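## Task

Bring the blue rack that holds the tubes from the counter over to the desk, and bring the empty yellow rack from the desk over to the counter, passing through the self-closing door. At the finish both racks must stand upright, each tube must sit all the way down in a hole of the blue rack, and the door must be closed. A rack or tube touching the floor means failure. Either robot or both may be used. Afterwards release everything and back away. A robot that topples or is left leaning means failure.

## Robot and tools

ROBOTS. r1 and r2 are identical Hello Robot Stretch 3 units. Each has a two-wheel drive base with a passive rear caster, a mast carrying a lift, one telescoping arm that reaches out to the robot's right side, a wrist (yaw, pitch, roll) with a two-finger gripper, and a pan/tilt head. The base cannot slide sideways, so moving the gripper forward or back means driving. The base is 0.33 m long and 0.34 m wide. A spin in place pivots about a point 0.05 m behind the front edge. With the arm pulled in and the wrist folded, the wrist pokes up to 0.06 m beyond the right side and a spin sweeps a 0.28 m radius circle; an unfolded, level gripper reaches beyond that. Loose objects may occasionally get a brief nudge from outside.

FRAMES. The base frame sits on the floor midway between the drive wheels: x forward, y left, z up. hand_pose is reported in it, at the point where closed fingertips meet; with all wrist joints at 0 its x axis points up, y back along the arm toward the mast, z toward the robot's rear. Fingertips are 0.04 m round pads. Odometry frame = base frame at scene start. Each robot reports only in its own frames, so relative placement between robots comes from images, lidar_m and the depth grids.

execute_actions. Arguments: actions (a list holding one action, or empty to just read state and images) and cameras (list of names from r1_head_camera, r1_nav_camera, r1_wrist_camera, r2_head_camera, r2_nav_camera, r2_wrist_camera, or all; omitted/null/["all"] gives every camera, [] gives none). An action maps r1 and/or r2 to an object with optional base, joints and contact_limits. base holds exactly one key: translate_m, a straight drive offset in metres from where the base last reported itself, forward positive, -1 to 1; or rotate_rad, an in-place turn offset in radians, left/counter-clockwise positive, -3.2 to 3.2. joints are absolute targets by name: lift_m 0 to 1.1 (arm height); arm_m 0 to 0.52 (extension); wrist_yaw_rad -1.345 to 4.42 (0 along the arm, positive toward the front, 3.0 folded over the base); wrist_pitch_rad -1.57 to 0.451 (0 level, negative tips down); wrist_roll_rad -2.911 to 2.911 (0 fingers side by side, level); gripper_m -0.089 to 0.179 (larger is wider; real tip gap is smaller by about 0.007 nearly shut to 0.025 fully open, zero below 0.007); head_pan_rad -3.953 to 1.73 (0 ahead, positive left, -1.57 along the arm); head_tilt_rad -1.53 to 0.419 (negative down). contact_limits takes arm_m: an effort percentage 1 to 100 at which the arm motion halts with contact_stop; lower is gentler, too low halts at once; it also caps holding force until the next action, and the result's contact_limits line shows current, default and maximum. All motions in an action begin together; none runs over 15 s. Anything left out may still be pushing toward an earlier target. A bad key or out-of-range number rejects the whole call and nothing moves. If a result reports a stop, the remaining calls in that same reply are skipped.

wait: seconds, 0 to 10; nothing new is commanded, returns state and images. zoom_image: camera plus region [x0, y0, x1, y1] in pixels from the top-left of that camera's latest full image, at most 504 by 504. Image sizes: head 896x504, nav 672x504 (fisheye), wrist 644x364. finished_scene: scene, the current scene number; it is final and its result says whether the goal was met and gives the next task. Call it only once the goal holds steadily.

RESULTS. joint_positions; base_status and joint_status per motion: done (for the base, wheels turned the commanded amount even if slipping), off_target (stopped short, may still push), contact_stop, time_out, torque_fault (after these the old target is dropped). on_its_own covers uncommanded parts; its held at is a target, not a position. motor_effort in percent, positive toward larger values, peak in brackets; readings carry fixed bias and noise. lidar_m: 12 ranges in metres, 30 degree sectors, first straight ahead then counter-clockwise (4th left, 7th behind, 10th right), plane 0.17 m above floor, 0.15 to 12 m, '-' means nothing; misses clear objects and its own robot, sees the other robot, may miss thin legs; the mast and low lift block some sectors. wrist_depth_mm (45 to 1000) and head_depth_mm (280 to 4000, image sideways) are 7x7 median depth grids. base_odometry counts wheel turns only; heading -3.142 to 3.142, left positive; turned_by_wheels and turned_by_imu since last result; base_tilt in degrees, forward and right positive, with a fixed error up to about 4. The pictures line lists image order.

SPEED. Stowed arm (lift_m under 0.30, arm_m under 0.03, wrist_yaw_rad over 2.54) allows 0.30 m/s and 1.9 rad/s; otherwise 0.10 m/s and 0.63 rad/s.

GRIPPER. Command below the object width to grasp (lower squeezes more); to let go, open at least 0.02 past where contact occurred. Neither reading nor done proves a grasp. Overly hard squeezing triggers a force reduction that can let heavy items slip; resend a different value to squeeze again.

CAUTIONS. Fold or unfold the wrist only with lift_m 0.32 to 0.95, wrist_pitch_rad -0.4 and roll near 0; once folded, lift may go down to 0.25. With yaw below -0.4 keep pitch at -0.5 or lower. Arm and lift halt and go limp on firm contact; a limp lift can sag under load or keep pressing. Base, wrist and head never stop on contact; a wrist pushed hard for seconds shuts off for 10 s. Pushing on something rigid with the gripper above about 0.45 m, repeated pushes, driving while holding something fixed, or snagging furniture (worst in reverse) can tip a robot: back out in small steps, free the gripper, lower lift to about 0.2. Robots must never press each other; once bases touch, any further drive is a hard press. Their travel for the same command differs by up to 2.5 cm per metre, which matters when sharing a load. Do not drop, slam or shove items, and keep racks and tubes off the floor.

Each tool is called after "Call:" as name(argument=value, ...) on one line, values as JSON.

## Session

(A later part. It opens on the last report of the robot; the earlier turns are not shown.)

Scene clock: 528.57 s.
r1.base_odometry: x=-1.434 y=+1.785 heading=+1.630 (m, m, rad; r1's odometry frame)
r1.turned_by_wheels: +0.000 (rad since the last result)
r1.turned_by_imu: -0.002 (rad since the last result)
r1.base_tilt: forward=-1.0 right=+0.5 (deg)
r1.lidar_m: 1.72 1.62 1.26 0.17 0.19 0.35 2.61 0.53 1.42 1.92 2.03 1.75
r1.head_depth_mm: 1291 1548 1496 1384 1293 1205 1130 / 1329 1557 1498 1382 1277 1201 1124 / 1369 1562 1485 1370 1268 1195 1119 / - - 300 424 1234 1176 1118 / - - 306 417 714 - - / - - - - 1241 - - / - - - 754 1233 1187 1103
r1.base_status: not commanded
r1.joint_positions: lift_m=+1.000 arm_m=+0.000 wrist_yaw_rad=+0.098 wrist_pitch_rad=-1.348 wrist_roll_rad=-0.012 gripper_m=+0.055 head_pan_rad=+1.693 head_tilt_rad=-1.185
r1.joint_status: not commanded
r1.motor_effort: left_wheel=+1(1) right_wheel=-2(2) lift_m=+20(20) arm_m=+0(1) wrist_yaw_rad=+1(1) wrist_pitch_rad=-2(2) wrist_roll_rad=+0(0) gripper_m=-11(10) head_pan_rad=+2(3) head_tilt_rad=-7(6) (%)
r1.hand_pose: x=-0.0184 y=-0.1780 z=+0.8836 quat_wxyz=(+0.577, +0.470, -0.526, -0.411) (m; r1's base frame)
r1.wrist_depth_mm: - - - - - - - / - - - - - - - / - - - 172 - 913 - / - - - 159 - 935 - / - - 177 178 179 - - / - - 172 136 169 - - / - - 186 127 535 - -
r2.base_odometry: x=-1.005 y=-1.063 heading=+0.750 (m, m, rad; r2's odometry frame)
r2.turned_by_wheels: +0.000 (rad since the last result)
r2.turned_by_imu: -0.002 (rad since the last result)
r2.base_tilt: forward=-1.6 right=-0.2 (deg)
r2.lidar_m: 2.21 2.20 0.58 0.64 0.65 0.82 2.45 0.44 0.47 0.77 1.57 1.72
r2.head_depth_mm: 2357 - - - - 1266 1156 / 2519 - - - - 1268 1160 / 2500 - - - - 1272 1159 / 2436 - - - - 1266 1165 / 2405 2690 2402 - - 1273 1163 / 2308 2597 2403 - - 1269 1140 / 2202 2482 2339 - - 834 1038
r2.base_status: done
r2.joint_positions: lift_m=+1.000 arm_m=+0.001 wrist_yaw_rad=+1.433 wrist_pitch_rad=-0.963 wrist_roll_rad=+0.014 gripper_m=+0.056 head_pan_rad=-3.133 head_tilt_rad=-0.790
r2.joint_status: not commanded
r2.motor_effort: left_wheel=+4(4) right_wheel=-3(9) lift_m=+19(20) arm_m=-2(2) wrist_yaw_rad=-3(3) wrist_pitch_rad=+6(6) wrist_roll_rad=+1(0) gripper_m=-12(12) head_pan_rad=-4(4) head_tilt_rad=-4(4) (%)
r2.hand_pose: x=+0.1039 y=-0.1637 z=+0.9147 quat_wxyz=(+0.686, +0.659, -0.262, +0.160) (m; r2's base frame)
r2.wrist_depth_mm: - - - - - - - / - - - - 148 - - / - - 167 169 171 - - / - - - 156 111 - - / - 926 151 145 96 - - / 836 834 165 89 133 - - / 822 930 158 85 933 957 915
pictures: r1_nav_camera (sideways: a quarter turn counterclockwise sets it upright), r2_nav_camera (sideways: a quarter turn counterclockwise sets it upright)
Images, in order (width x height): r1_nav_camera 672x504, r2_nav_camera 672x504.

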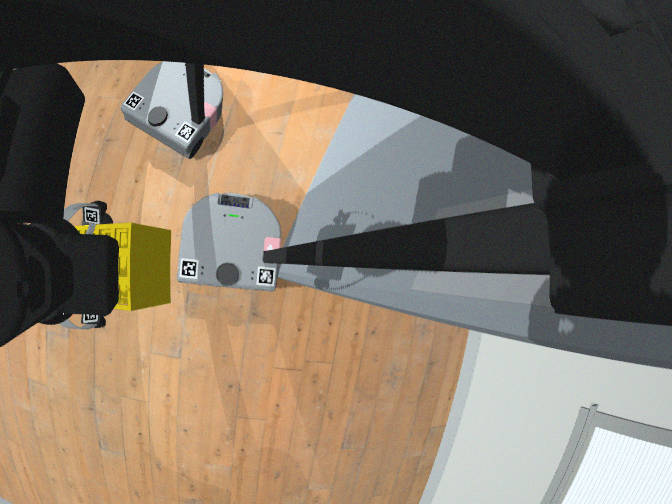

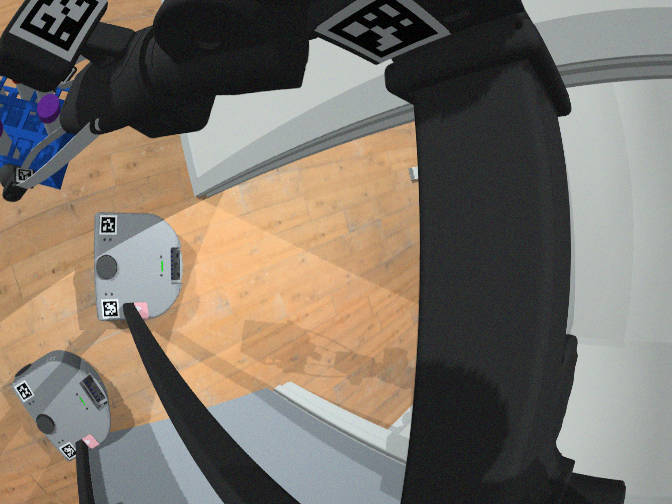

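Call:
execute_actions(actions=[{"r2":{"base":{"rotate_rad":-0.3}}}], cameras=[])

Call:
execute_actions(actions=[{"r2":{"base":{"translate_m":-0.35}}}], cameras=["r2_nav_camera"])

Scene clock: 543.00 s.
r1.base_odometry: x=-1.434 y=+1.785 heading=+1.630 (m, m, rad; r1's odometry frame)
r1.turned_by_wheels: +0.000 (rad since the last result)
r1.turned_by_imu: -0.001 (rad since the last result)
r1.base_tilt: forward=-1.2 right=+0.6 (deg)
r1.lidar_m: 1.71 1.62 1.26 0.17 0.19 0.35 2.61 0.49 1.42 1.92 2.03 1.75
r1.head_depth_mm: 1289 1546 1484 1374 1288 1208 1132 / 1329 1554 1480 1382 1282 1194 1127 / 1384 1575 1472 1365 1281 1200 1127 / - - 300 425 1235 1190 1120 / - - 306 417 712 - - / - - - - 1239 - - / - - - 753 1232 1178 1106
r1.base_status: not commanded
r1.joint_positions: lift_m=+1.000 arm_m=+0.000 wrist_yaw_rad=+0.098 wrist_pitch_rad=-1.348 wrist_roll_rad=-0.012 gripper_m=+0.055 head_pan_rad=+1.693 head_tilt_rad=-1.185
r1.joint_status: not commanded
r1.motor_effort: left_wheel=+1(1) right_wheel=-1(1) lift_m=+20(20) arm_m=-1(0) wrist_yaw_rad=+1(1) wrist_pitch_rad=-2(2) wrist_roll_rad=+0(0) gripper_m=-11(11) head_pan_rad=+3(3) head_tilt_rad=-6(7) (%)
r1.hand_pose: x=-0.0184 y=-0.1780 z=+0.8836 quat_wxyz=(+0.577, +0.470, -0.526, -0.411) (m; r1's base frame)
r1.wrist_depth_mm: - - - - - - - / - - - - - - - / - - - 174 - 897 - / - - - 158 989 928 - / - - 177 177 179 989 - / - - 173 137 170 - - / - - 186 127 536 - -
r2.base_odometry: x=-1.005 y=-1.063 heading=+0.450 (m, m, rad; r2's odometry frame)
r2.turned_by_wheels: -0.300 (rad since the last result)
r2.turned_by_imu: -0.299 (rad since the last result)
r2.base_tilt: forward=-1.7 right=-0.2 (deg)
r2.lidar_m: 1.97 2.20 0.58 0.58 0.64 0.69 2.09 2.11 0.43 0.55 1.20 1.57
r2.head_depth_mm: 1719 - - - - 1271 1158 / 1900 - - - - 1270 1160 / 2129 - - - - 1270 1163 / 2454 - - - - 1266 1172 / 2566 2662 2400 - - 1271 1157 / 2557 2739 2393 - - 1269 1154 / 2389 2642 2393 - - 1269 1159
r2.base_status: done
r2.joint_positions: lift_m=+1.000 arm_m=+0.001 wrist_yaw_rad=+1.433 wrist_pitch_rad=-0.963 wrist_roll_rad=+0.014 gripper_m=+0.056 head_pan_rad=-3.133 head_tilt_rad=-0.790
r2.joint_status: not commanded
r2.motor_effort: left_wheel=+3(8) right_wheel=-4(8) lift_m=+19(20) arm_m=-2(2) wrist_yaw_rad=-3(3) wrist_pitch_rad=+6(6) wrist_roll_rad=+1(1) gripper_m=-13(13) head_pan_rad=-4(3) head_tilt_rad=-4(5) (%)
r2.hand_pose: x=+0.1039 y=-0.1637 z=+0.9147 quat_wxyz=(+0.686, +0.659, -0.262, +0.160) (m; r2's base frame)
r2.wrist_depth_mm: - - - - - - - / - - - - 148 - - / - - 109 169 170 - - / - - - 157 114 - - / - - 152 144 96 - 873 / 845 970 165 89 132 - 695 / 799 899 158 85 915 814 573
pictures: none
No camera images: the call's "cameras" was empty. Leave "cameras" out to get every camera's image.

Scene clock: 547.43 s.
r1.base_odometry: x=-1.434 y=+1.785 heading=+1.630 (m, m, rad; r1's odometry frame)
r1.turned_by_wheels: +0.000 (rad since the last result)
r1.turned_by_imu: -0.001 (rad since the last result)
r1.base_tilt: forward=-1.1 right=+0.5 (deg)
r1.lidar_m: 1.71 1.62 1.26 0.17 0.19 0.35 0.72 1.03 1.41 1.92 2.03 1.75
r1.head_depth_mm: 1289 1554 1492 1373 1279 1206 1134 / 1328 1554 1485 1369 1278 1207 1127 / 1370 1571 1486 1374 1281 1193 1125 / - - 299 425 1238 1188 1125 / - - 305 417 714 - - / - - - - 1242 - - / - - - 757 1235 1193 1097
r1.base_status: not commanded
r1.joint_positions: lift_m=+1.000 arm_m=+0.000 wrist_yaw_rad=+0.098 wrist_pitch_rad=-1.348 wrist_roll_rad=-0.012 gripper_m=+0.055 head_pan_rad=+1.693 head_tilt_rad=-1.185
r1.joint_status: not commanded
r1.motor_effort: left_wheel=+1(1) right_wheel=-1(1) lift_m=+20(20) arm_m=-1(1) wrist_yaw_rad=+1(1) wrist_pitch_rad=-2(2) wrist_roll_rad=+0(0) gripper_m=-10(10) head_pan_rad=+3(3) head_tilt_rad=-6(7) (%)
r1.hand_pose: x=-0.0184 y=-0.1780 z=+0.8836 quat_wxyz=(+0.577, +0.470, -0.526, -0.411) (m; r1's base frame)
r1.wrist_depth_mm: - - - - - - - / - - - - - - - / - - - 173 - - - / - - - 159 - - - / - - 178 178 178 - 918 / - - 172 136 170 - 911 / - - 187 127 535 - -
r2.base_odometry: x=-1.320 y=-1.215 heading=+0.450 (m, m, rad; r2's odometry frame)
r2.turned_by_wheels: +0.000 (rad since the last result)
r2.turned_by_imu: +0.000 (rad since the last result)
r2.base_tilt: forward=-1.7 right=-0.3 (deg)
r2.lidar_m: 2.24 2.48 0.64 0.51 0.50 0.54 1.82 1.84 2.32 0.36 0.37 1.85
r2.head_depth_mm: 1499 - - - - 1139 1120 / 1649 - - - - 1266 1158 / 1854 - - - - 1273 1160 / 2153 - - - - 1275 1171 / 2269 2570 2343 - - 1270 1162 / 2266 2538 2390 - - 1271 1162 / 2118 2356 2406 - - 1270 1159
r2.base_status: done
r2.joint_positions: lift_m=+1.000 arm_m=+0.001 wrist_yaw_rad=+1.433 wrist_pitch_rad=-0.963 wrist_roll_rad=+0.014 gripper_m=+0.056 head_pan_rad=-3.133 head_tilt_rad=-0.790
r2.joint_status: not commanded
r2.motor_effort: left_wheel=+4(4) right_wheel=-3(10) lift_m=+19(19) arm_m=-2(2) wrist_yaw_rad=-3(3) wrist_pitch_rad=+6(6) wrist_roll_rad=+0(1) gripper_m=-14(13) head_pan_rad=-4(4) head_tilt_rad=-4(4) (%)
r2.hand_pose: x=+0.1039 y=-0.1637 z=+0.9147 quat_wxyz=(+0.686, +0.659, -0.262, +0.160) (m; r2's base frame)
r2.wrist_depth_mm: - - - - - - - / - - - - 147 - - / - - 167 169 170 - 499 / - - - 156 111 839 328 / 885 959 151 145 96 435 216 / 916 - 166 89 133 306 222 / 867 925 157 85 565 346 242
pictures: r2_nav_camera (sideways: a quarter turn counterclockwise sets it upright)
Images, in order (width x height): r2_nav_camera 672x504.

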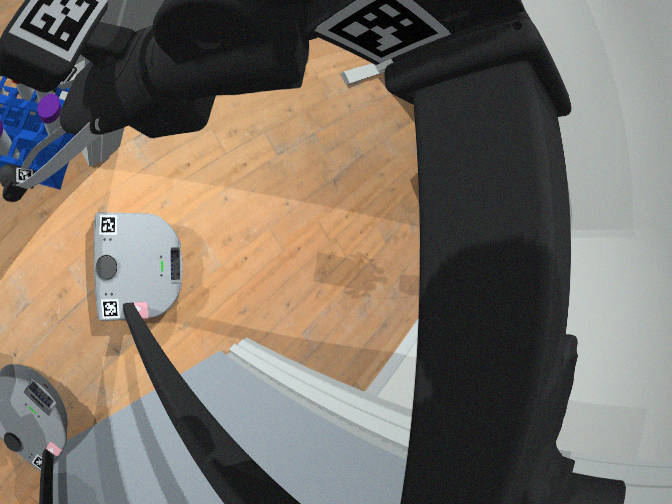

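Call:
execute_actions(actions=[])

Scene clock: 574.77 s.
r1.base_odometry: x=-1.434 y=+1.785 heading=+1.630 (m, m, rad; r1's odometry frame)
r1.turned_by_wheels: +0.000 (rad since the last result)
r1.turned_by_imu: -0.001 (rad since the last result)
r1.base_tilt: forward=-1.2 right=+0.6 (deg)
r1.lidar_m: 1.72 1.62 1.26 0.17 0.19 0.35 0.71 1.03 1.42 1.92 2.03 1.74
r1.head_depth_mm: 1296 1546 1499 1382 1283 1204 1133 / 1320 1551 1492 1365 1276 1194 1129 / 1368 1564 1477 1380 1274 1198 1122 / - - 299 424 1242 1185 1116 / - - 305 417 715 - - / - - - - 1235 - - / - - - 757 1230 1189 1104
r1.base_status: not commanded
r1.joint_positions: lift_m=+1.000 arm_m=+0.000 wrist_yaw_rad=+0.098 wrist_pitch_rad=-1.348 wrist_roll_rad=-0.012 gripper_m=+0.055 head_pan_rad=+1.693 head_tilt_rad=-1.185
r1.joint_status: not commanded
r1.motor_effort: left_wheel=+0(1) right_wheel=-1(1) lift_m=+20(20) arm_m=-1(1) wrist_yaw_rad=+1(1) wrist_pitch_rad=-2(2) wrist_roll_rad=+0(0) gripper_m=-10(10) head_pan_rad=+2(3) head_tilt_rad=-7(7) (%)
r1.hand_pose: x=-0.0184 y=-0.1780 z=+0.8836 quat_wxyz=(+0.577, +0.470, -0.526, -0.411) (m; r1's base frame)
r1.wrist_depth_mm: - - - - - - - / - - - - - - - / - - - 172 - - - / - - - 159 - - - / - - 176 177 179 - 899 / - - 172 136 169 - 899 / - - 186 127 537 - -
r2.base_odometry: x=-1.320 y=-1.215 heading=+0.450 (m, m, rad; r2's odometry frame)
r2.turned_by_wheels: +0.000 (rad since the last result)
r2.turned_by_imu: -0.001 (rad since the last result)
r2.base_tilt: forward=-1.6 right=-0.2 (deg)
r2.lidar_m: 2.23 2.49 0.64 0.51 0.50 0.54 1.82 1.83 2.32 0.36 0.37 1.84
r2.head_depth_mm: 1499 - - - - 1135 1119 / 1649 - - - - 1269 1162 / 1854 - - - - 1268 1160 / 2154 - - - - 1270 1171 / 2262 2561 2344 - - 1271 1159 / 2263 2537 2401 - - 1269 1157 / 2134 2357 2379 - - 1268 1156
r2.base_status: done
r2.joint_positions: lift_m=+1.000 arm_m=+0.001 wrist_yaw_rad=+1.433 wrist_pitch_rad=-0.963 wrist_roll_rad=+0.014 gripper_m=+0.056 head_pan_rad=-3.133 head_tilt_rad=-0.790
r2.joint_status: not commanded
r2.motor_effort: left_wheel=+3(4) right_wheel=-3(10) lift_m=+20(19) arm_m=-2(2) wrist_yaw_rad=-3(3) wrist_pitch_rad=+6(6) wrist_roll_rad=+1(1) gripper_m=-13(13) head_pan_rad=-4(4) head_tilt_rad=-4(4) (%)
r2.hand_pose: x=+0.1039 y=-0.1637 z=+0.9147 quat_wxyz=(+0.686, +0.659, -0.262, +0.160) (m; r2's base frame)
r2.wrist_depth_mm: - - - - - - - / - - - - 148 - - / - - 167 169 170 - 500 / - - - 157 111 839 327 / 898 973 151 145 96 430 215 / 938 - 165 89 133 307 223 / 884 927 157 85 561 344 240
pictures: r1_head_camera (sideways: a quarter turn clockwise sets it upright), r1_nav_camera (sideways: a quarter turn counterclockwise sets it upright), r1_wrist_camera, r2_head_camera (sideways: a quarter turn clockwise sets it upright), r2_nav_camera (sideways: a quarter turn counterclockwise sets it upright), r2_wrist_camera
Images, in order (width x height): r1_head_camera 896x504, r1_nav_camera 672x504, r1_wrist_camera 644x364, r2_head_camera 896x504, r2_nav_camera 672x504, r2_wrist_camera 644x364.

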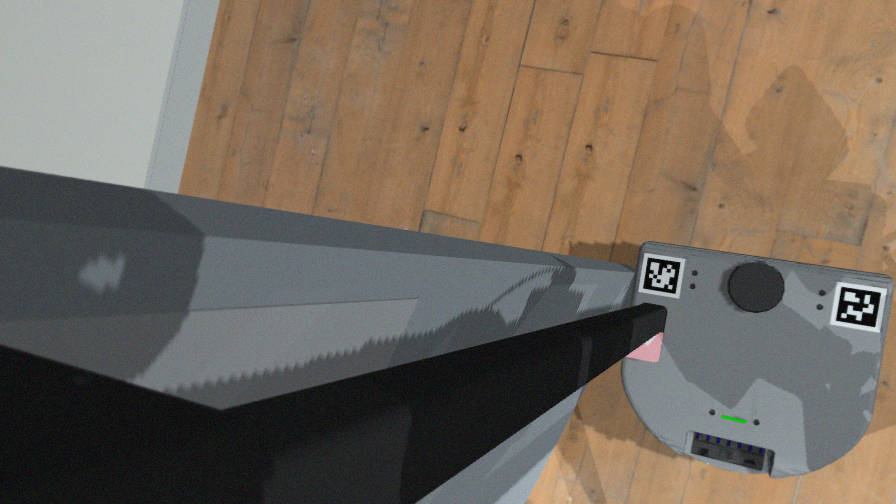

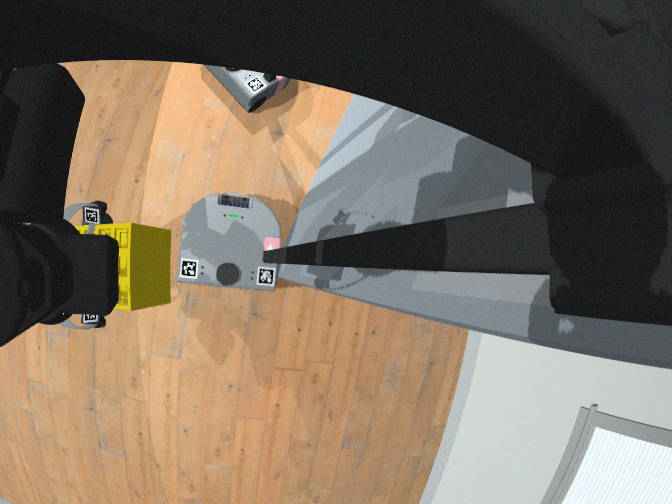

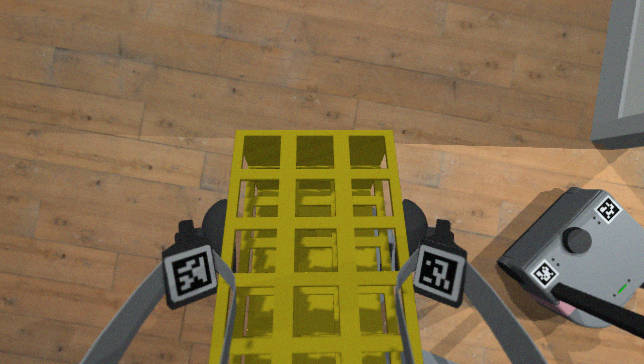

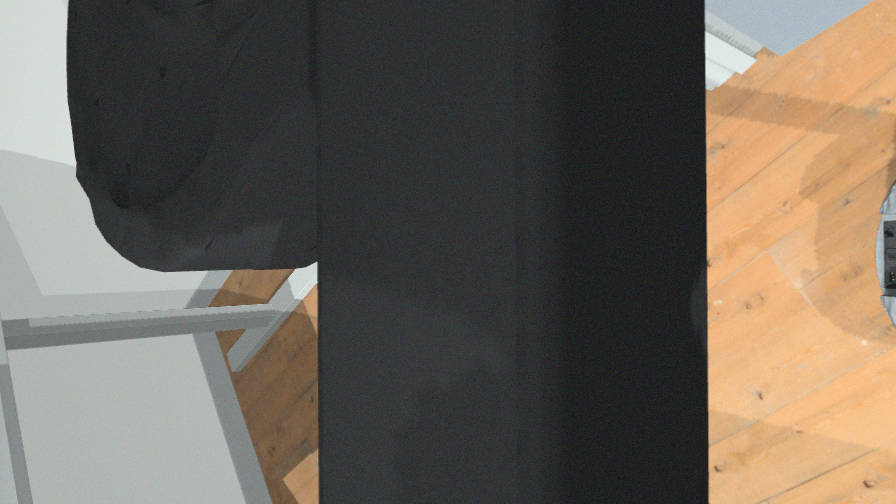

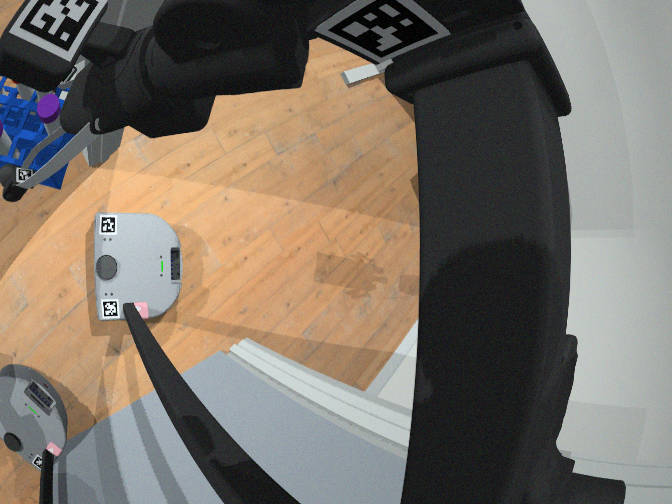

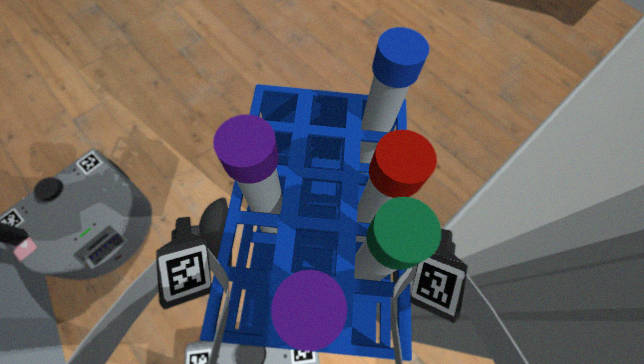

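Call:
execute_actions(actions=[{"r2":{"base":{"rotate_rad":-0.12}}}], cameras=[])

Call:
execute_actions(actions=[{"r2":{"base":{"translate_m":-0.25}}}], cameras=["r2_wrist_camera","r2_nav_camera"])

Scene clock: 590.93 s.
r1.base_odometry: x=-1.434 y=+1.785 heading=+1.630 (m, m, rad; r1's odometry frame)
r1.turned_by_wheels: +0.000 (rad since the last result)
r1.turned_by_imu: -0.001 (rad since the last result)
r1.base_tilt: forward=-1.2 right=+0.6 (deg)
r1.lidar_m: 1.71 1.63 1.26 0.17 0.19 0.35 0.70 1.03 1.42 1.92 2.02 1.75
r1.head_depth_mm: 1294 1551 1493 1379 1284 1206 1134 / 1326 1571 1481 1376 1285 1200 1127 / 1364 1561 1474 1370 1279 1196 1128 / - - 300 424 1243 1190 1122 / - - 305 416 715 - - / - - - - 1237 - - / - - - 757 1231 1191 1099
r1.base_status: not commanded
r1.joint_positions: lift_m=+1.000 arm_m=+0.000 wrist_yaw_rad=+0.098 wrist_pitch_rad=-1.348 wrist_roll_rad=-0.012 gripper_m=+0.055 head_pan_rad=+1.693 head_tilt_rad=-1.185
r1.joint_status: not commanded
r1.motor_effort: left_wheel=+1(1) right_wheel=-1(1) lift_m=+20(20) arm_m=-1(1) wrist_yaw_rad=+2(1) wrist_pitch_rad=-1(2) wrist_roll_rad=+0(0) gripper_m=-10(11) head_pan_rad=+2(3) head_tilt_rad=-7(7) (%)
r1.hand_pose: x=-0.0184 y=-0.1780 z=+0.8836 quat_wxyz=(+0.577, +0.470, -0.526, -0.411) (m; r1's base frame)
r1.wrist_depth_mm: - - - - - - - / - - - - - - - / - - - 173 - - - / - - - 159 - - - / - - 177 178 179 - 929 / - - 172 137 170 - 889 / - - 187 127 538 - -
r2.base_odometry: x=-1.320 y=-1.215 heading=+0.331 (m, m, rad; r2's odometry frame)
r2.turned_by_wheels: -0.120 (rad since the last result)
r2.turned_by_imu: -0.120 (rad since the last result)
r2.base_tilt: forward=-1.5 right=-0.1 (deg)
r2.lidar_m: 2.06 2.48 0.71 0.52 0.50 0.52 1.67 2.29 1.84 0.37 0.36 1.85
r2.head_depth_mm: 1373 - - - - 1026 1110 / 1498 - - - - 1246 1158 / 1642 - - - - 1268 1161 / 1836 - - - - 1270 1170 / 2062 2408 2387 - - 1276 1160 / 2218 2519 2332 - - 1272 1159 / 2232 2491 2431 - - 1268 1160
r2.base_status: done
r2.joint_positions: lift_m=+1.000 arm_m=+0.001 wrist_yaw_rad=+1.433 wrist_pitch_rad=-0.963 wrist_roll_rad=+0.014 gripper_m=+0.056 head_pan_rad=-3.133 head_tilt_rad=-0.790
r2.joint_status: not commanded
r2.motor_effort: left_wheel=+4(10) right_wheel=-4(8) lift_m=+20(19) arm_m=-2(2) wrist_yaw_rad=-2(3) wrist_pitch_rad=+6(6) wrist_roll_rad=+1(0) gripper_m=-13(13) head_pan_rad=-4(3) head_tilt_rad=-4(4) (%)
r2.hand_pose: x=+0.1039 y=-0.1637 z=+0.9147 quat_wxyz=(+0.686, +0.659, -0.262, +0.160) (m; r2's base frame)
r2.wrist_depth_mm: - - - - - - 639 / - - - - 148 - 368 / - - 167 169 171 775 219 / - - - 156 111 407 194 / 887 - 150 145 96 297 211 / 845 955 165 89 132 330 242 / 930 934 158 85 920 942 957
pictures: none
No camera images: the call's "cameras" was empty. Leave "cameras" out to get every camera's image.

Scene clock: 594.40 s.
r1.base_odometry: x=-1.434 y=+1.785 heading=+1.630 (m, m, rad; r1's odometry frame)
r1.turned_by_wheels: +0.000 (rad since the last result)
r1.turned_by_imu: +0.000 (rad since the last result)
r1.base_tilt: forward=-1.2 right=+0.6 (deg)
r1.lidar_m: 1.71 1.62 1.25 0.17 0.19 0.35 0.89 1.03 1.41 1.92 2.03 1.75
r1.head_depth_mm: 1288 1540 1490 1383 1292 1205 1126 / 1331 1560 1480 1375 1284 1202 1121 / 1362 1557 1486 1374 1273 1196 1129 / - - 300 425 1240 1184 1111 / - - 305 416 711 - - / - - - - 1240 - - / - - - 757 1236 1188 1099
r1.base_status: not commanded
r1.joint_positions: lift_m=+1.000 arm_m=+0.000 wrist_yaw_rad=+0.098 wrist_pitch_rad=-1.348 wrist_roll_rad=-0.012 gripper_m=+0.055 head_pan_rad=+1.693 head_tilt_rad=-1.185
r1.joint_status: not commanded
r1.motor_effort: left_wheel=+1(1) right_wheel=-2(1) lift_m=+19(20) arm_m=-1(1) wrist_yaw_rad=+1(1) wrist_pitch_rad=-2(1) wrist_roll_rad=+0(0) gripper_m=-11(10) head_pan_rad=+2(2) head_tilt_rad=-6(7) (%)
r1.hand_pose: x=-0.0184 y=-0.1780 z=+0.8836 quat_wxyz=(+0.577, +0.470, -0.526, -0.411) (m; r1's base frame)
r1.wrist_depth_mm: - - - - - - - / - - - - - - - / - - - 172 - - - / - - - 158 - - - / - - 177 178 179 - - / - - 172 136 169 - - / - - 187 127 541 - 919
r2.base_odometry: x=-1.556 y=-1.296 heading=+0.331 (m, m, rad; r2's odometry frame)
r2.turned_by_wheels: +0.000 (rad since the last result)
r2.turned_by_imu: +0.000 (rad since the last result)
r2.base_tilt: forward=-1.7 right=-0.1 (deg)
r2.lidar_m: 2.27 0.92 0.53 0.39 0.38 0.41 1.47 1.92 1.68 2.50 0.49 0.50
r2.head_depth_mm: 1208 - - - - 792 892 / 1312 - - - - 1267 1139 / 1439 - - - - 1270 1158 / 1620 - - - - 1276 1167 / 1813 2103 2310 - - 1270 1157 / 2007 2251 2317 - - 1268 1161 / 1630 2279 2337 - - 1266 1158
r2.base_status: done
r2.joint_positions: lift_m=+1.000 arm_m=+0.001 wrist_yaw_rad=+1.433 wrist_pitch_rad=-0.963 wrist_roll_rad=+0.014 gripper_m=+0.056 head_pan_rad=-3.133 head_tilt_rad=-0.790
r2.joint_status: not commanded
r2.motor_effort: left_wheel=+3(5) right_wheel=-3(9) lift_m=+20(20) arm_m=-2(2) wrist_yaw_rad=-2(2) wrist_pitch_rad=+6(6) wrist_roll_rad=+1(1) gripper_m=-13(13) head_pan_rad=-3(3) head_tilt_rad=-3(4) (%)
r2.hand_pose: x=+0.1039 y=-0.1637 z=+0.9147 quat_wxyz=(+0.686, +0.659, -0.262, +0.160) (m; r2's base frame)
r2.wrist_depth_mm: - - - - 390 320 - / - - - - 149 371 - / - - 109 169 169 - - / 953 - - 156 113 - - / - - 152 145 96 - - / 890 - 165 89 133 - - / 734 937 158 85 924 972 962
pictures: r2_nav_camera (sideways: a quarter turn counterclockwise sets it upright), r2_wrist_camera
Images, in order (width x height): r2_nav_camera 672x504, r2_wrist_camera 644x364.

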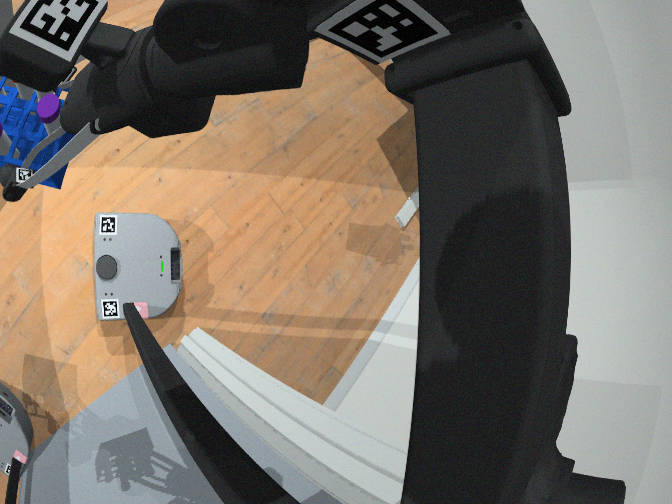

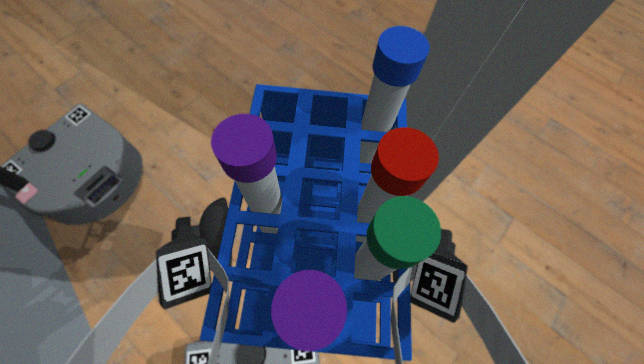

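Call:
execute_actions(actions=[{"r2":{"base":{"translate_m":-0.3},"joints":{"head_tilt_rad":-1.0}}}], cameras=["r2_nav_camera","r2_head_camera"])

Scene clock: 605.97 s.
r1.base_odometry: x=-1.434 y=+1.785 heading=+1.630 (m, m, rad; r1's odometry frame)
r1.turned_by_wheels: +0.000 (rad since the last result)
r1.turned_by_imu: -0.001 (rad since the last result)
r1.base_tilt: forward=-1.1 right=+0.6 (deg)
r1.lidar_m: 1.72 1.62 1.26 0.17 0.19 0.35 1.15 1.03 1.41 1.92 2.03 1.75
r1.head_depth_mm: 1282 1543 1492 1380 1285 1207 1129 / 1321 1556 1486 1371 1274 1198 1126 / 1370 1574 1476 1371 1269 1193 1124 / - - 299 425 1240 1186 1124 / - - 305 417 713 - - / - - - - 1240 - - / - - - 754 1231 1186 1100
r1.base_status: not commanded
r1.joint_positions: lift_m=+1.000 arm_m=+0.000 wrist_yaw_rad=+0.098 wrist_pitch_rad=-1.348 wrist_roll_rad=-0.012 gripper_m=+0.055 head_pan_rad=+1.693 head_tilt_rad=-1.185
r1.joint_status: not commanded
r1.motor_effort: left_wheel=+1(1) right_wheel=-1(1) lift_m=+20(20) arm_m=-1(1) wrist_yaw_rad=+1(1) wrist_pitch_rad=-1(2) wrist_roll_rad=+0(0) gripper_m=-11(11) head_pan_rad=+4(3) head_tilt_rad=-6(7) (%)
r1.hand_pose: x=-0.0184 y=-0.1780 z=+0.8836 quat_wxyz=(+0.577, +0.470, -0.526, -0.411) (m; r1's base frame)
r1.wrist_depth_mm: - - - - - - - / - - - - - - - / - - - 173 - - - / - - - 158 - - - / - - 177 178 179 - - / - - 172 137 170 - - / - - 187 127 538 - -
r2.base_odometry: x=-1.840 y=-1.394 heading=+0.331 (m, m, rad; r2's odometry frame)
r2.turned_by_wheels: +0.000 (rad since the last result)
r2.turned_by_imu: -0.002 (rad since the last result)
r2.base_tilt: forward=-1.6 right=-0.2 (deg)
r2.lidar_m: 2.51 0.88 0.32 0.26 0.28 1.04 1.23 1.56 1.52 2.23 2.73 0.72
r2.head_depth_mm: - - - - 1360 1230 783 / - - - - 1374 1228 1130 / - - - - 1363 1248 - / - - - - 1361 1255 - / 1599 - - - 1368 1245 - / 1838 - - - 1368 1227 1123 / 1831 - - - 1364 1230 1119
r2.base_status: done
r2.joint_positions: lift_m=+1.000 arm_m=+0.001 wrist_yaw_rad=+1.433 wrist_pitch_rad=-0.963 wrist_roll_rad=+0.014 gripper_m=+0.056 head_pan_rad=-3.133 head_tilt_rad=-0.987
r2.joint_status: all done
r2.motor_effort: left_wheel=+4(4) right_wheel=-3(10) lift_m=+20(20) arm_m=-2(2) wrist_yaw_rad=-3(3) wrist_pitch_rad=+6(6) wrist_roll_rad=+0(1) gripper_m=-13(12) head_pan_rad=-3(4) head_tilt_rad=-5(19) (%)
r2.hand_pose: x=+0.1039 y=-0.1637 z=+0.9147 quat_wxyz=(+0.686, +0.659, -0.262, +0.160) (m; r2's base frame)
r2.wrist_depth_mm: - - - - 664 - - / - - - - 148 - - / - - 109 170 167 - - / 914 - - 157 113 - - / 759 - 151 145 96 - - / 658 902 165 89 133 - - / 565 930 158 123 935 955 966
pictures: r2_head_camera (sideways: a quarter turn clockwise sets it upright), r2_nav_camera (sideways: a quarter turn counterclockwise sets it upright)
Images, in order (width x height): r2_head_camera 896x504, r2_nav_camera 672x504.

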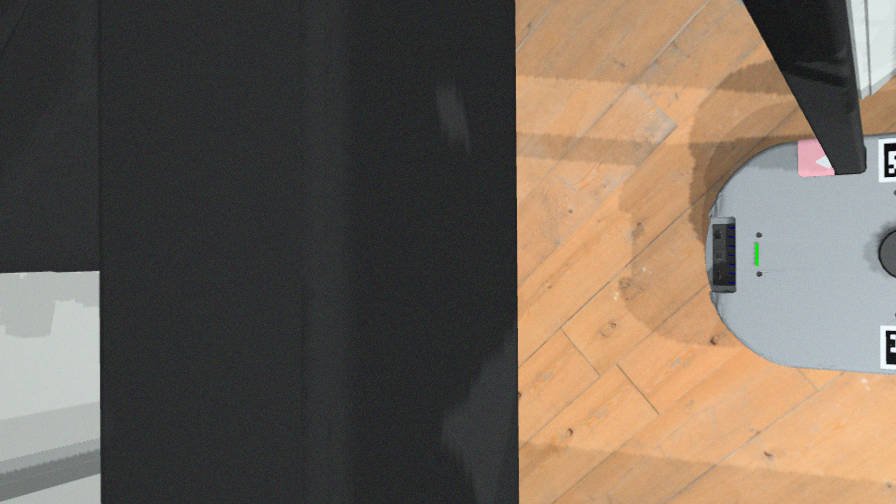

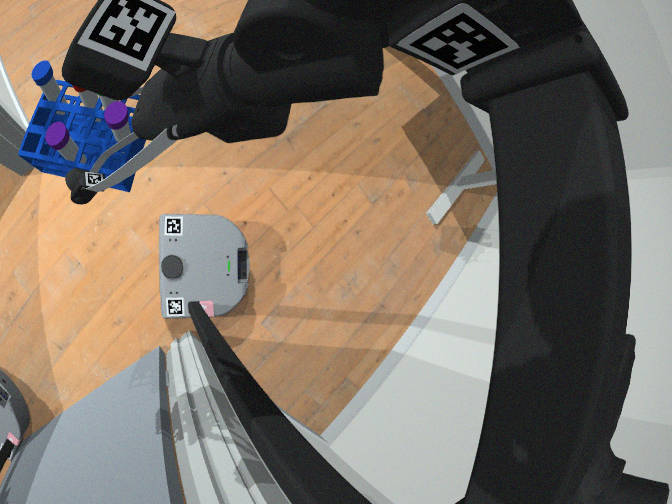

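Call:
execute_actions(actions=[{"r2":{"base":{"translate_m":-0.35}}}], cameras=["r2_nav_camera"])

Scene clock: 618.80 s.
r1.base_odometry: x=-1.434 y=+1.785 heading=+1.630 (m, m, rad; r1's odometry frame)
r1.turned_by_wheels: +0.000 (rad since the last result)
r1.turned_by_imu: -0.001 (rad since the last result)
r1.base_tilt: forward=-1.2 right=+0.4 (deg)
r1.lidar_m: 1.71 1.62 1.26 0.17 0.19 0.35 2.60 1.03 1.41 1.92 2.03 1.75
r1.head_depth_mm: 1290 1538 1496 1384 1287 1208 1136 / 1324 1559 1486 1380 1284 1207 1122 / 1357 1568 1488 1374 1273 1199 1120 / - - 299 424 1236 1182 1121 / - - 305 417 716 - - / - - - - 1242 - - / - - - 756 1233 1187 1090
r1.base_status: not commanded
r1.joint_positions: lift_m=+1.000 arm_m=+0.000 wrist_yaw_rad=+0.098 wrist_pitch_rad=-1.348 wrist_roll_rad=-0.012 gripper_m=+0.055 head_pan_rad=+1.693 head_tilt_rad=-1.185
r1.joint_status: not commanded
r1.motor_effort: left_wheel=+1(1) right_wheel=-2(1) lift_m=+20(20) arm_m=-1(0) wrist_yaw_rad=+1(1) wrist_pitch_rad=-2(2) wrist_roll_rad=+0(0) gripper_m=-11(10) head_pan_rad=+4(3) head_tilt_rad=-7(7) (%)
r1.hand_pose: x=-0.0184 y=-0.1780 z=+0.8836 quat_wxyz=(+0.577, +0.470, -0.526, -0.411) (m; r1's base frame)
r1.wrist_depth_mm: - - - - - - - / - - - - - - - / - - - 173 - - - / - - - 158 - - - / - - 178 177 179 - - / - - 173 136 169 - - / - - 185 127 537 - -
r2.base_odometry: x=-2.171 y=-1.507 heading=+0.331 (m, m, rad; r2's odometry frame)
r2.turned_by_wheels: +0.000 (rad since the last result)
r2.turned_by_imu: -0.002 (rad since the last result)
r2.base_tilt: forward=-1.6 right=-0.1 (deg)
r2.lidar_m: 2.79 0.39 0.39 0.47 0.80 0.80 0.95 1.23 1.40 1.39 2.97 1.03
r2.head_depth_mm: - - - - 1365 1223 1088 / - - - - 1365 1231 1131 / - - - - 1368 1247 - / - - - - 1368 1260 - / 1224 - - - 1369 1249 - / 1400 - - - 1365 1230 1117 / 1598 - - - 1362 1234 1118
r2.base_status: done
r2.joint_positions: lift_m=+1.000 arm_m=+0.001 wrist_yaw_rad=+1.433 wrist_pitch_rad=-0.963 wrist_roll_rad=+0.014 gripper_m=+0.056 head_pan_rad=-3.133 head_tilt_rad=-0.987
r2.joint_status: not commanded
r2.motor_effort: left_wheel=+3(5) right_wheel=-3(9) lift_m=+20(20) arm_m=-2(2) wrist_yaw_rad=-3(3) wrist_pitch_rad=+6(6) wrist_roll_rad=+1(0) gripper_m=-13(12) head_pan_rad=-4(4) head_tilt_rad=-5(5) (%)
r2.hand_pose: x=+0.1039 y=-0.1637 z=+0.9147 quat_wxyz=(+0.686, +0.659, -0.262, +0.160) (m; r2's base frame)
r2.wrist_depth_mm: - - - - - - - / 859 - - - 148 - - / 647 - 109 168 170 - - / 569 - - 157 111 - - / 567 802 151 145 96 - - / 652 837 165 89 132 - - / 737 920 158 85 917 948 951
pictures: r2_nav_camera (sideways: a quarter turn counterclockwise sets it upright)
Images, in order (width x height): r2_nav_camera 672x504.

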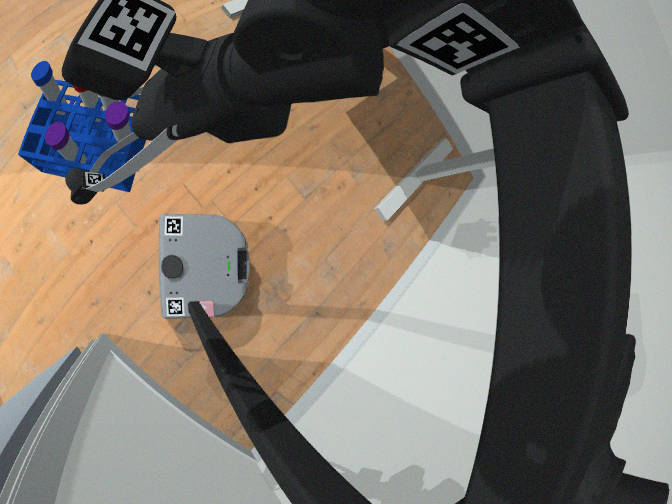

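Call:
execute_actions(actions=[{"r2":{"base":{"rotate_rad":-0.75},"joints":{"lift_m":1.1,"head_pan_rad":-1.57,"head_tilt_rad":-0.7}},"r1":{"base":{"translate_m":0.5}}}], cameras=["r2_nav_camera","r2_head_camera","r1_nav_camera"])

Scene clock: 638.00 s.
r1.base_odometry: x=-1.463 y=+2.284 heading=+1.630 (m, m, rad; r1's odometry frame)
r1.turned_by_wheels: +0.000 (rad since the last result)
r1.turned_by_imu: -0.003 (rad since the last result)
r1.base_tilt: forward=-1.2 right=+0.5 (deg)
r1.lidar_m: 1.22 1.30 1.21 1.19 1.27 1.43 1.41 1.50 2.00 1.95 1.60 1.24
r1.head_depth_mm: 1248 1508 1504 1374 1293 1207 1125 / 1280 1546 1489 1382 1294 1206 1132 / 1302 1541 1488 1373 1273 1190 1123 / 1346 1553 1477 1365 1278 1190 1121 / 1394 1560 1462 1364 1281 - - / - 1563 1475 - 1251 - - / - - - 1314 1244 1181 1097
r1.base_status: done
r1.joint_positions: lift_m=+1.000 arm_m=+0.000 wrist_yaw_rad=+0.098 wrist_pitch_rad=-1.348 wrist_roll_rad=-0.012 gripper_m=+0.055 head_pan_rad=+1.693 head_tilt_rad=-1.186
r1.joint_status: not commanded
r1.motor_effort: left_wheel=+1(8) right_wheel=-2(12) lift_m=+19(20) arm_m=-1(1) wrist_yaw_rad=+1(1) wrist_pitch_rad=-2(2) wrist_roll_rad=+0(0) gripper_m=-11(11) head_pan_rad=+3(4) head_tilt_rad=-7(7) (%)
r1.hand_pose: x=-0.0184 y=-0.1780 z=+0.8836 quat_wxyz=(+0.577, +0.471, -0.526, -0.411) (m; r1's base frame)
r1.wrist_depth_mm: - - - - - - - / - - - - - - - / - - - 173 - - - / - - - 158 - - - / - - 177 177 179 - - / - - 172 137 169 - - / - - 186 127 - - -
r2.base_odometry: x=-2.171 y=-1.507 heading=-0.419 (m, m, rad; r2's odometry frame)
r2.turned_by_wheels: -0.750 (rad since the last result)
r2.turned_by_imu: -0.748 (rad since the last result)
r2.base_tilt: forward=-1.6 right=-0.1 (deg)
r2.lidar_m: 1.21 0.63 0.49 0.39 0.43 0.62 0.80 0.85 1.23 1.63 1.39 2.52
r2.head_depth_mm: - - - - 1580 1364 1190 / - - - - - 1324 1195 / - - - - - 1326 1191 / 1363 984 1874 - - 1322 1192 / 1371 927 1847 2035 - - 1193 / 1387 928 1843 - 1725 - 1146 / 1399 927 1829 - 1632 - -
r2.base_status: done
r2.joint_positions: lift_m=+1.099 arm_m=+0.001 wrist_yaw_rad=+1.433 wrist_pitch_rad=-0.963 wrist_roll_rad=+0.014 gripper_m=+0.056 head_pan_rad=-1.577 head_tilt_rad=-0.704
r2.joint_status: all done
r2.motor_effort: left_wheel=+4(9) right_wheel=-4(8) lift_m=+26(27) arm_m=-2(2) wrist_yaw_rad=-3(3) wrist_pitch_rad=+6(6) wrist_roll_rad=+0(0) gripper_m=-13(12) head_pan_rad=+5(48) head_tilt_rad=+2(19) (%)
r2.hand_pose: x=+0.1039 y=-0.1637 z=+1.0135 quat_wxyz=(+0.686, +0.659, -0.262, +0.160) (m; r2's base frame)
r2.wrist_depth_mm: 773 - - - - - - / 767 - - - 148 - - / 782 - 167 169 170 - - / 763 - - 157 111 - - / 770 - 150 145 96 - - / 758 - 165 89 133 - - / 742 - 175 85 - - -
pictures: r1_nav_camera (sideways: a quarter turn counterclockwise sets it upright), r2_head_camera (sideways: a quarter turn clockwise sets it upright), r2_nav_camera (sideways: a quarter turn counterclockwise sets it upright)
Images, in order (width x height): r1_nav_camera 672x504, r2_head_camera 896x504, r2_nav_camera 672x504.

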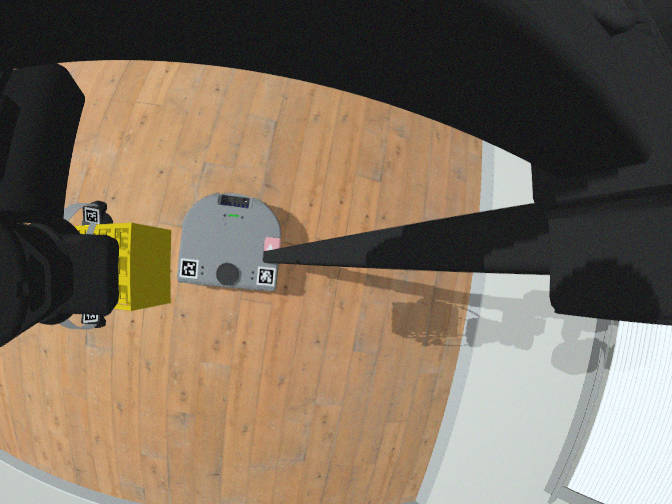

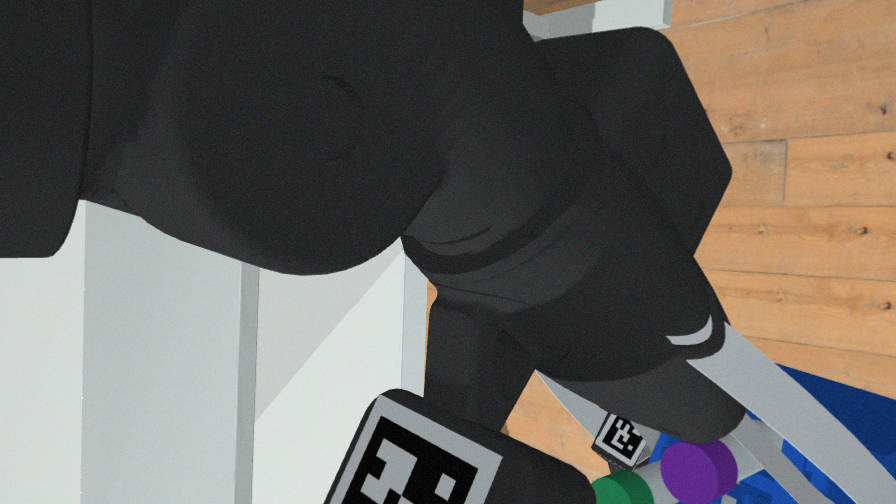

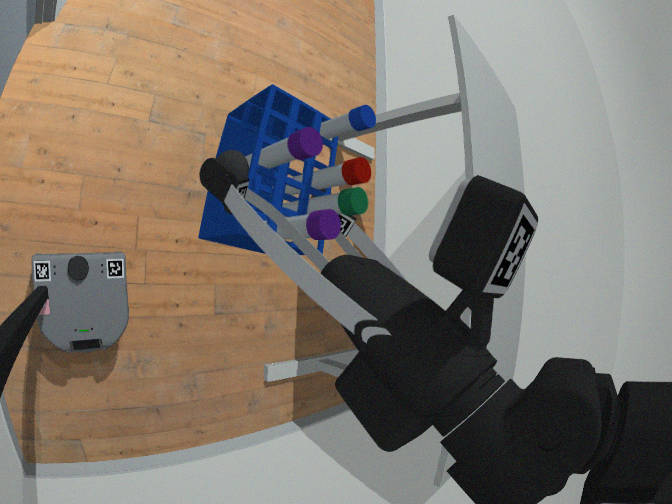

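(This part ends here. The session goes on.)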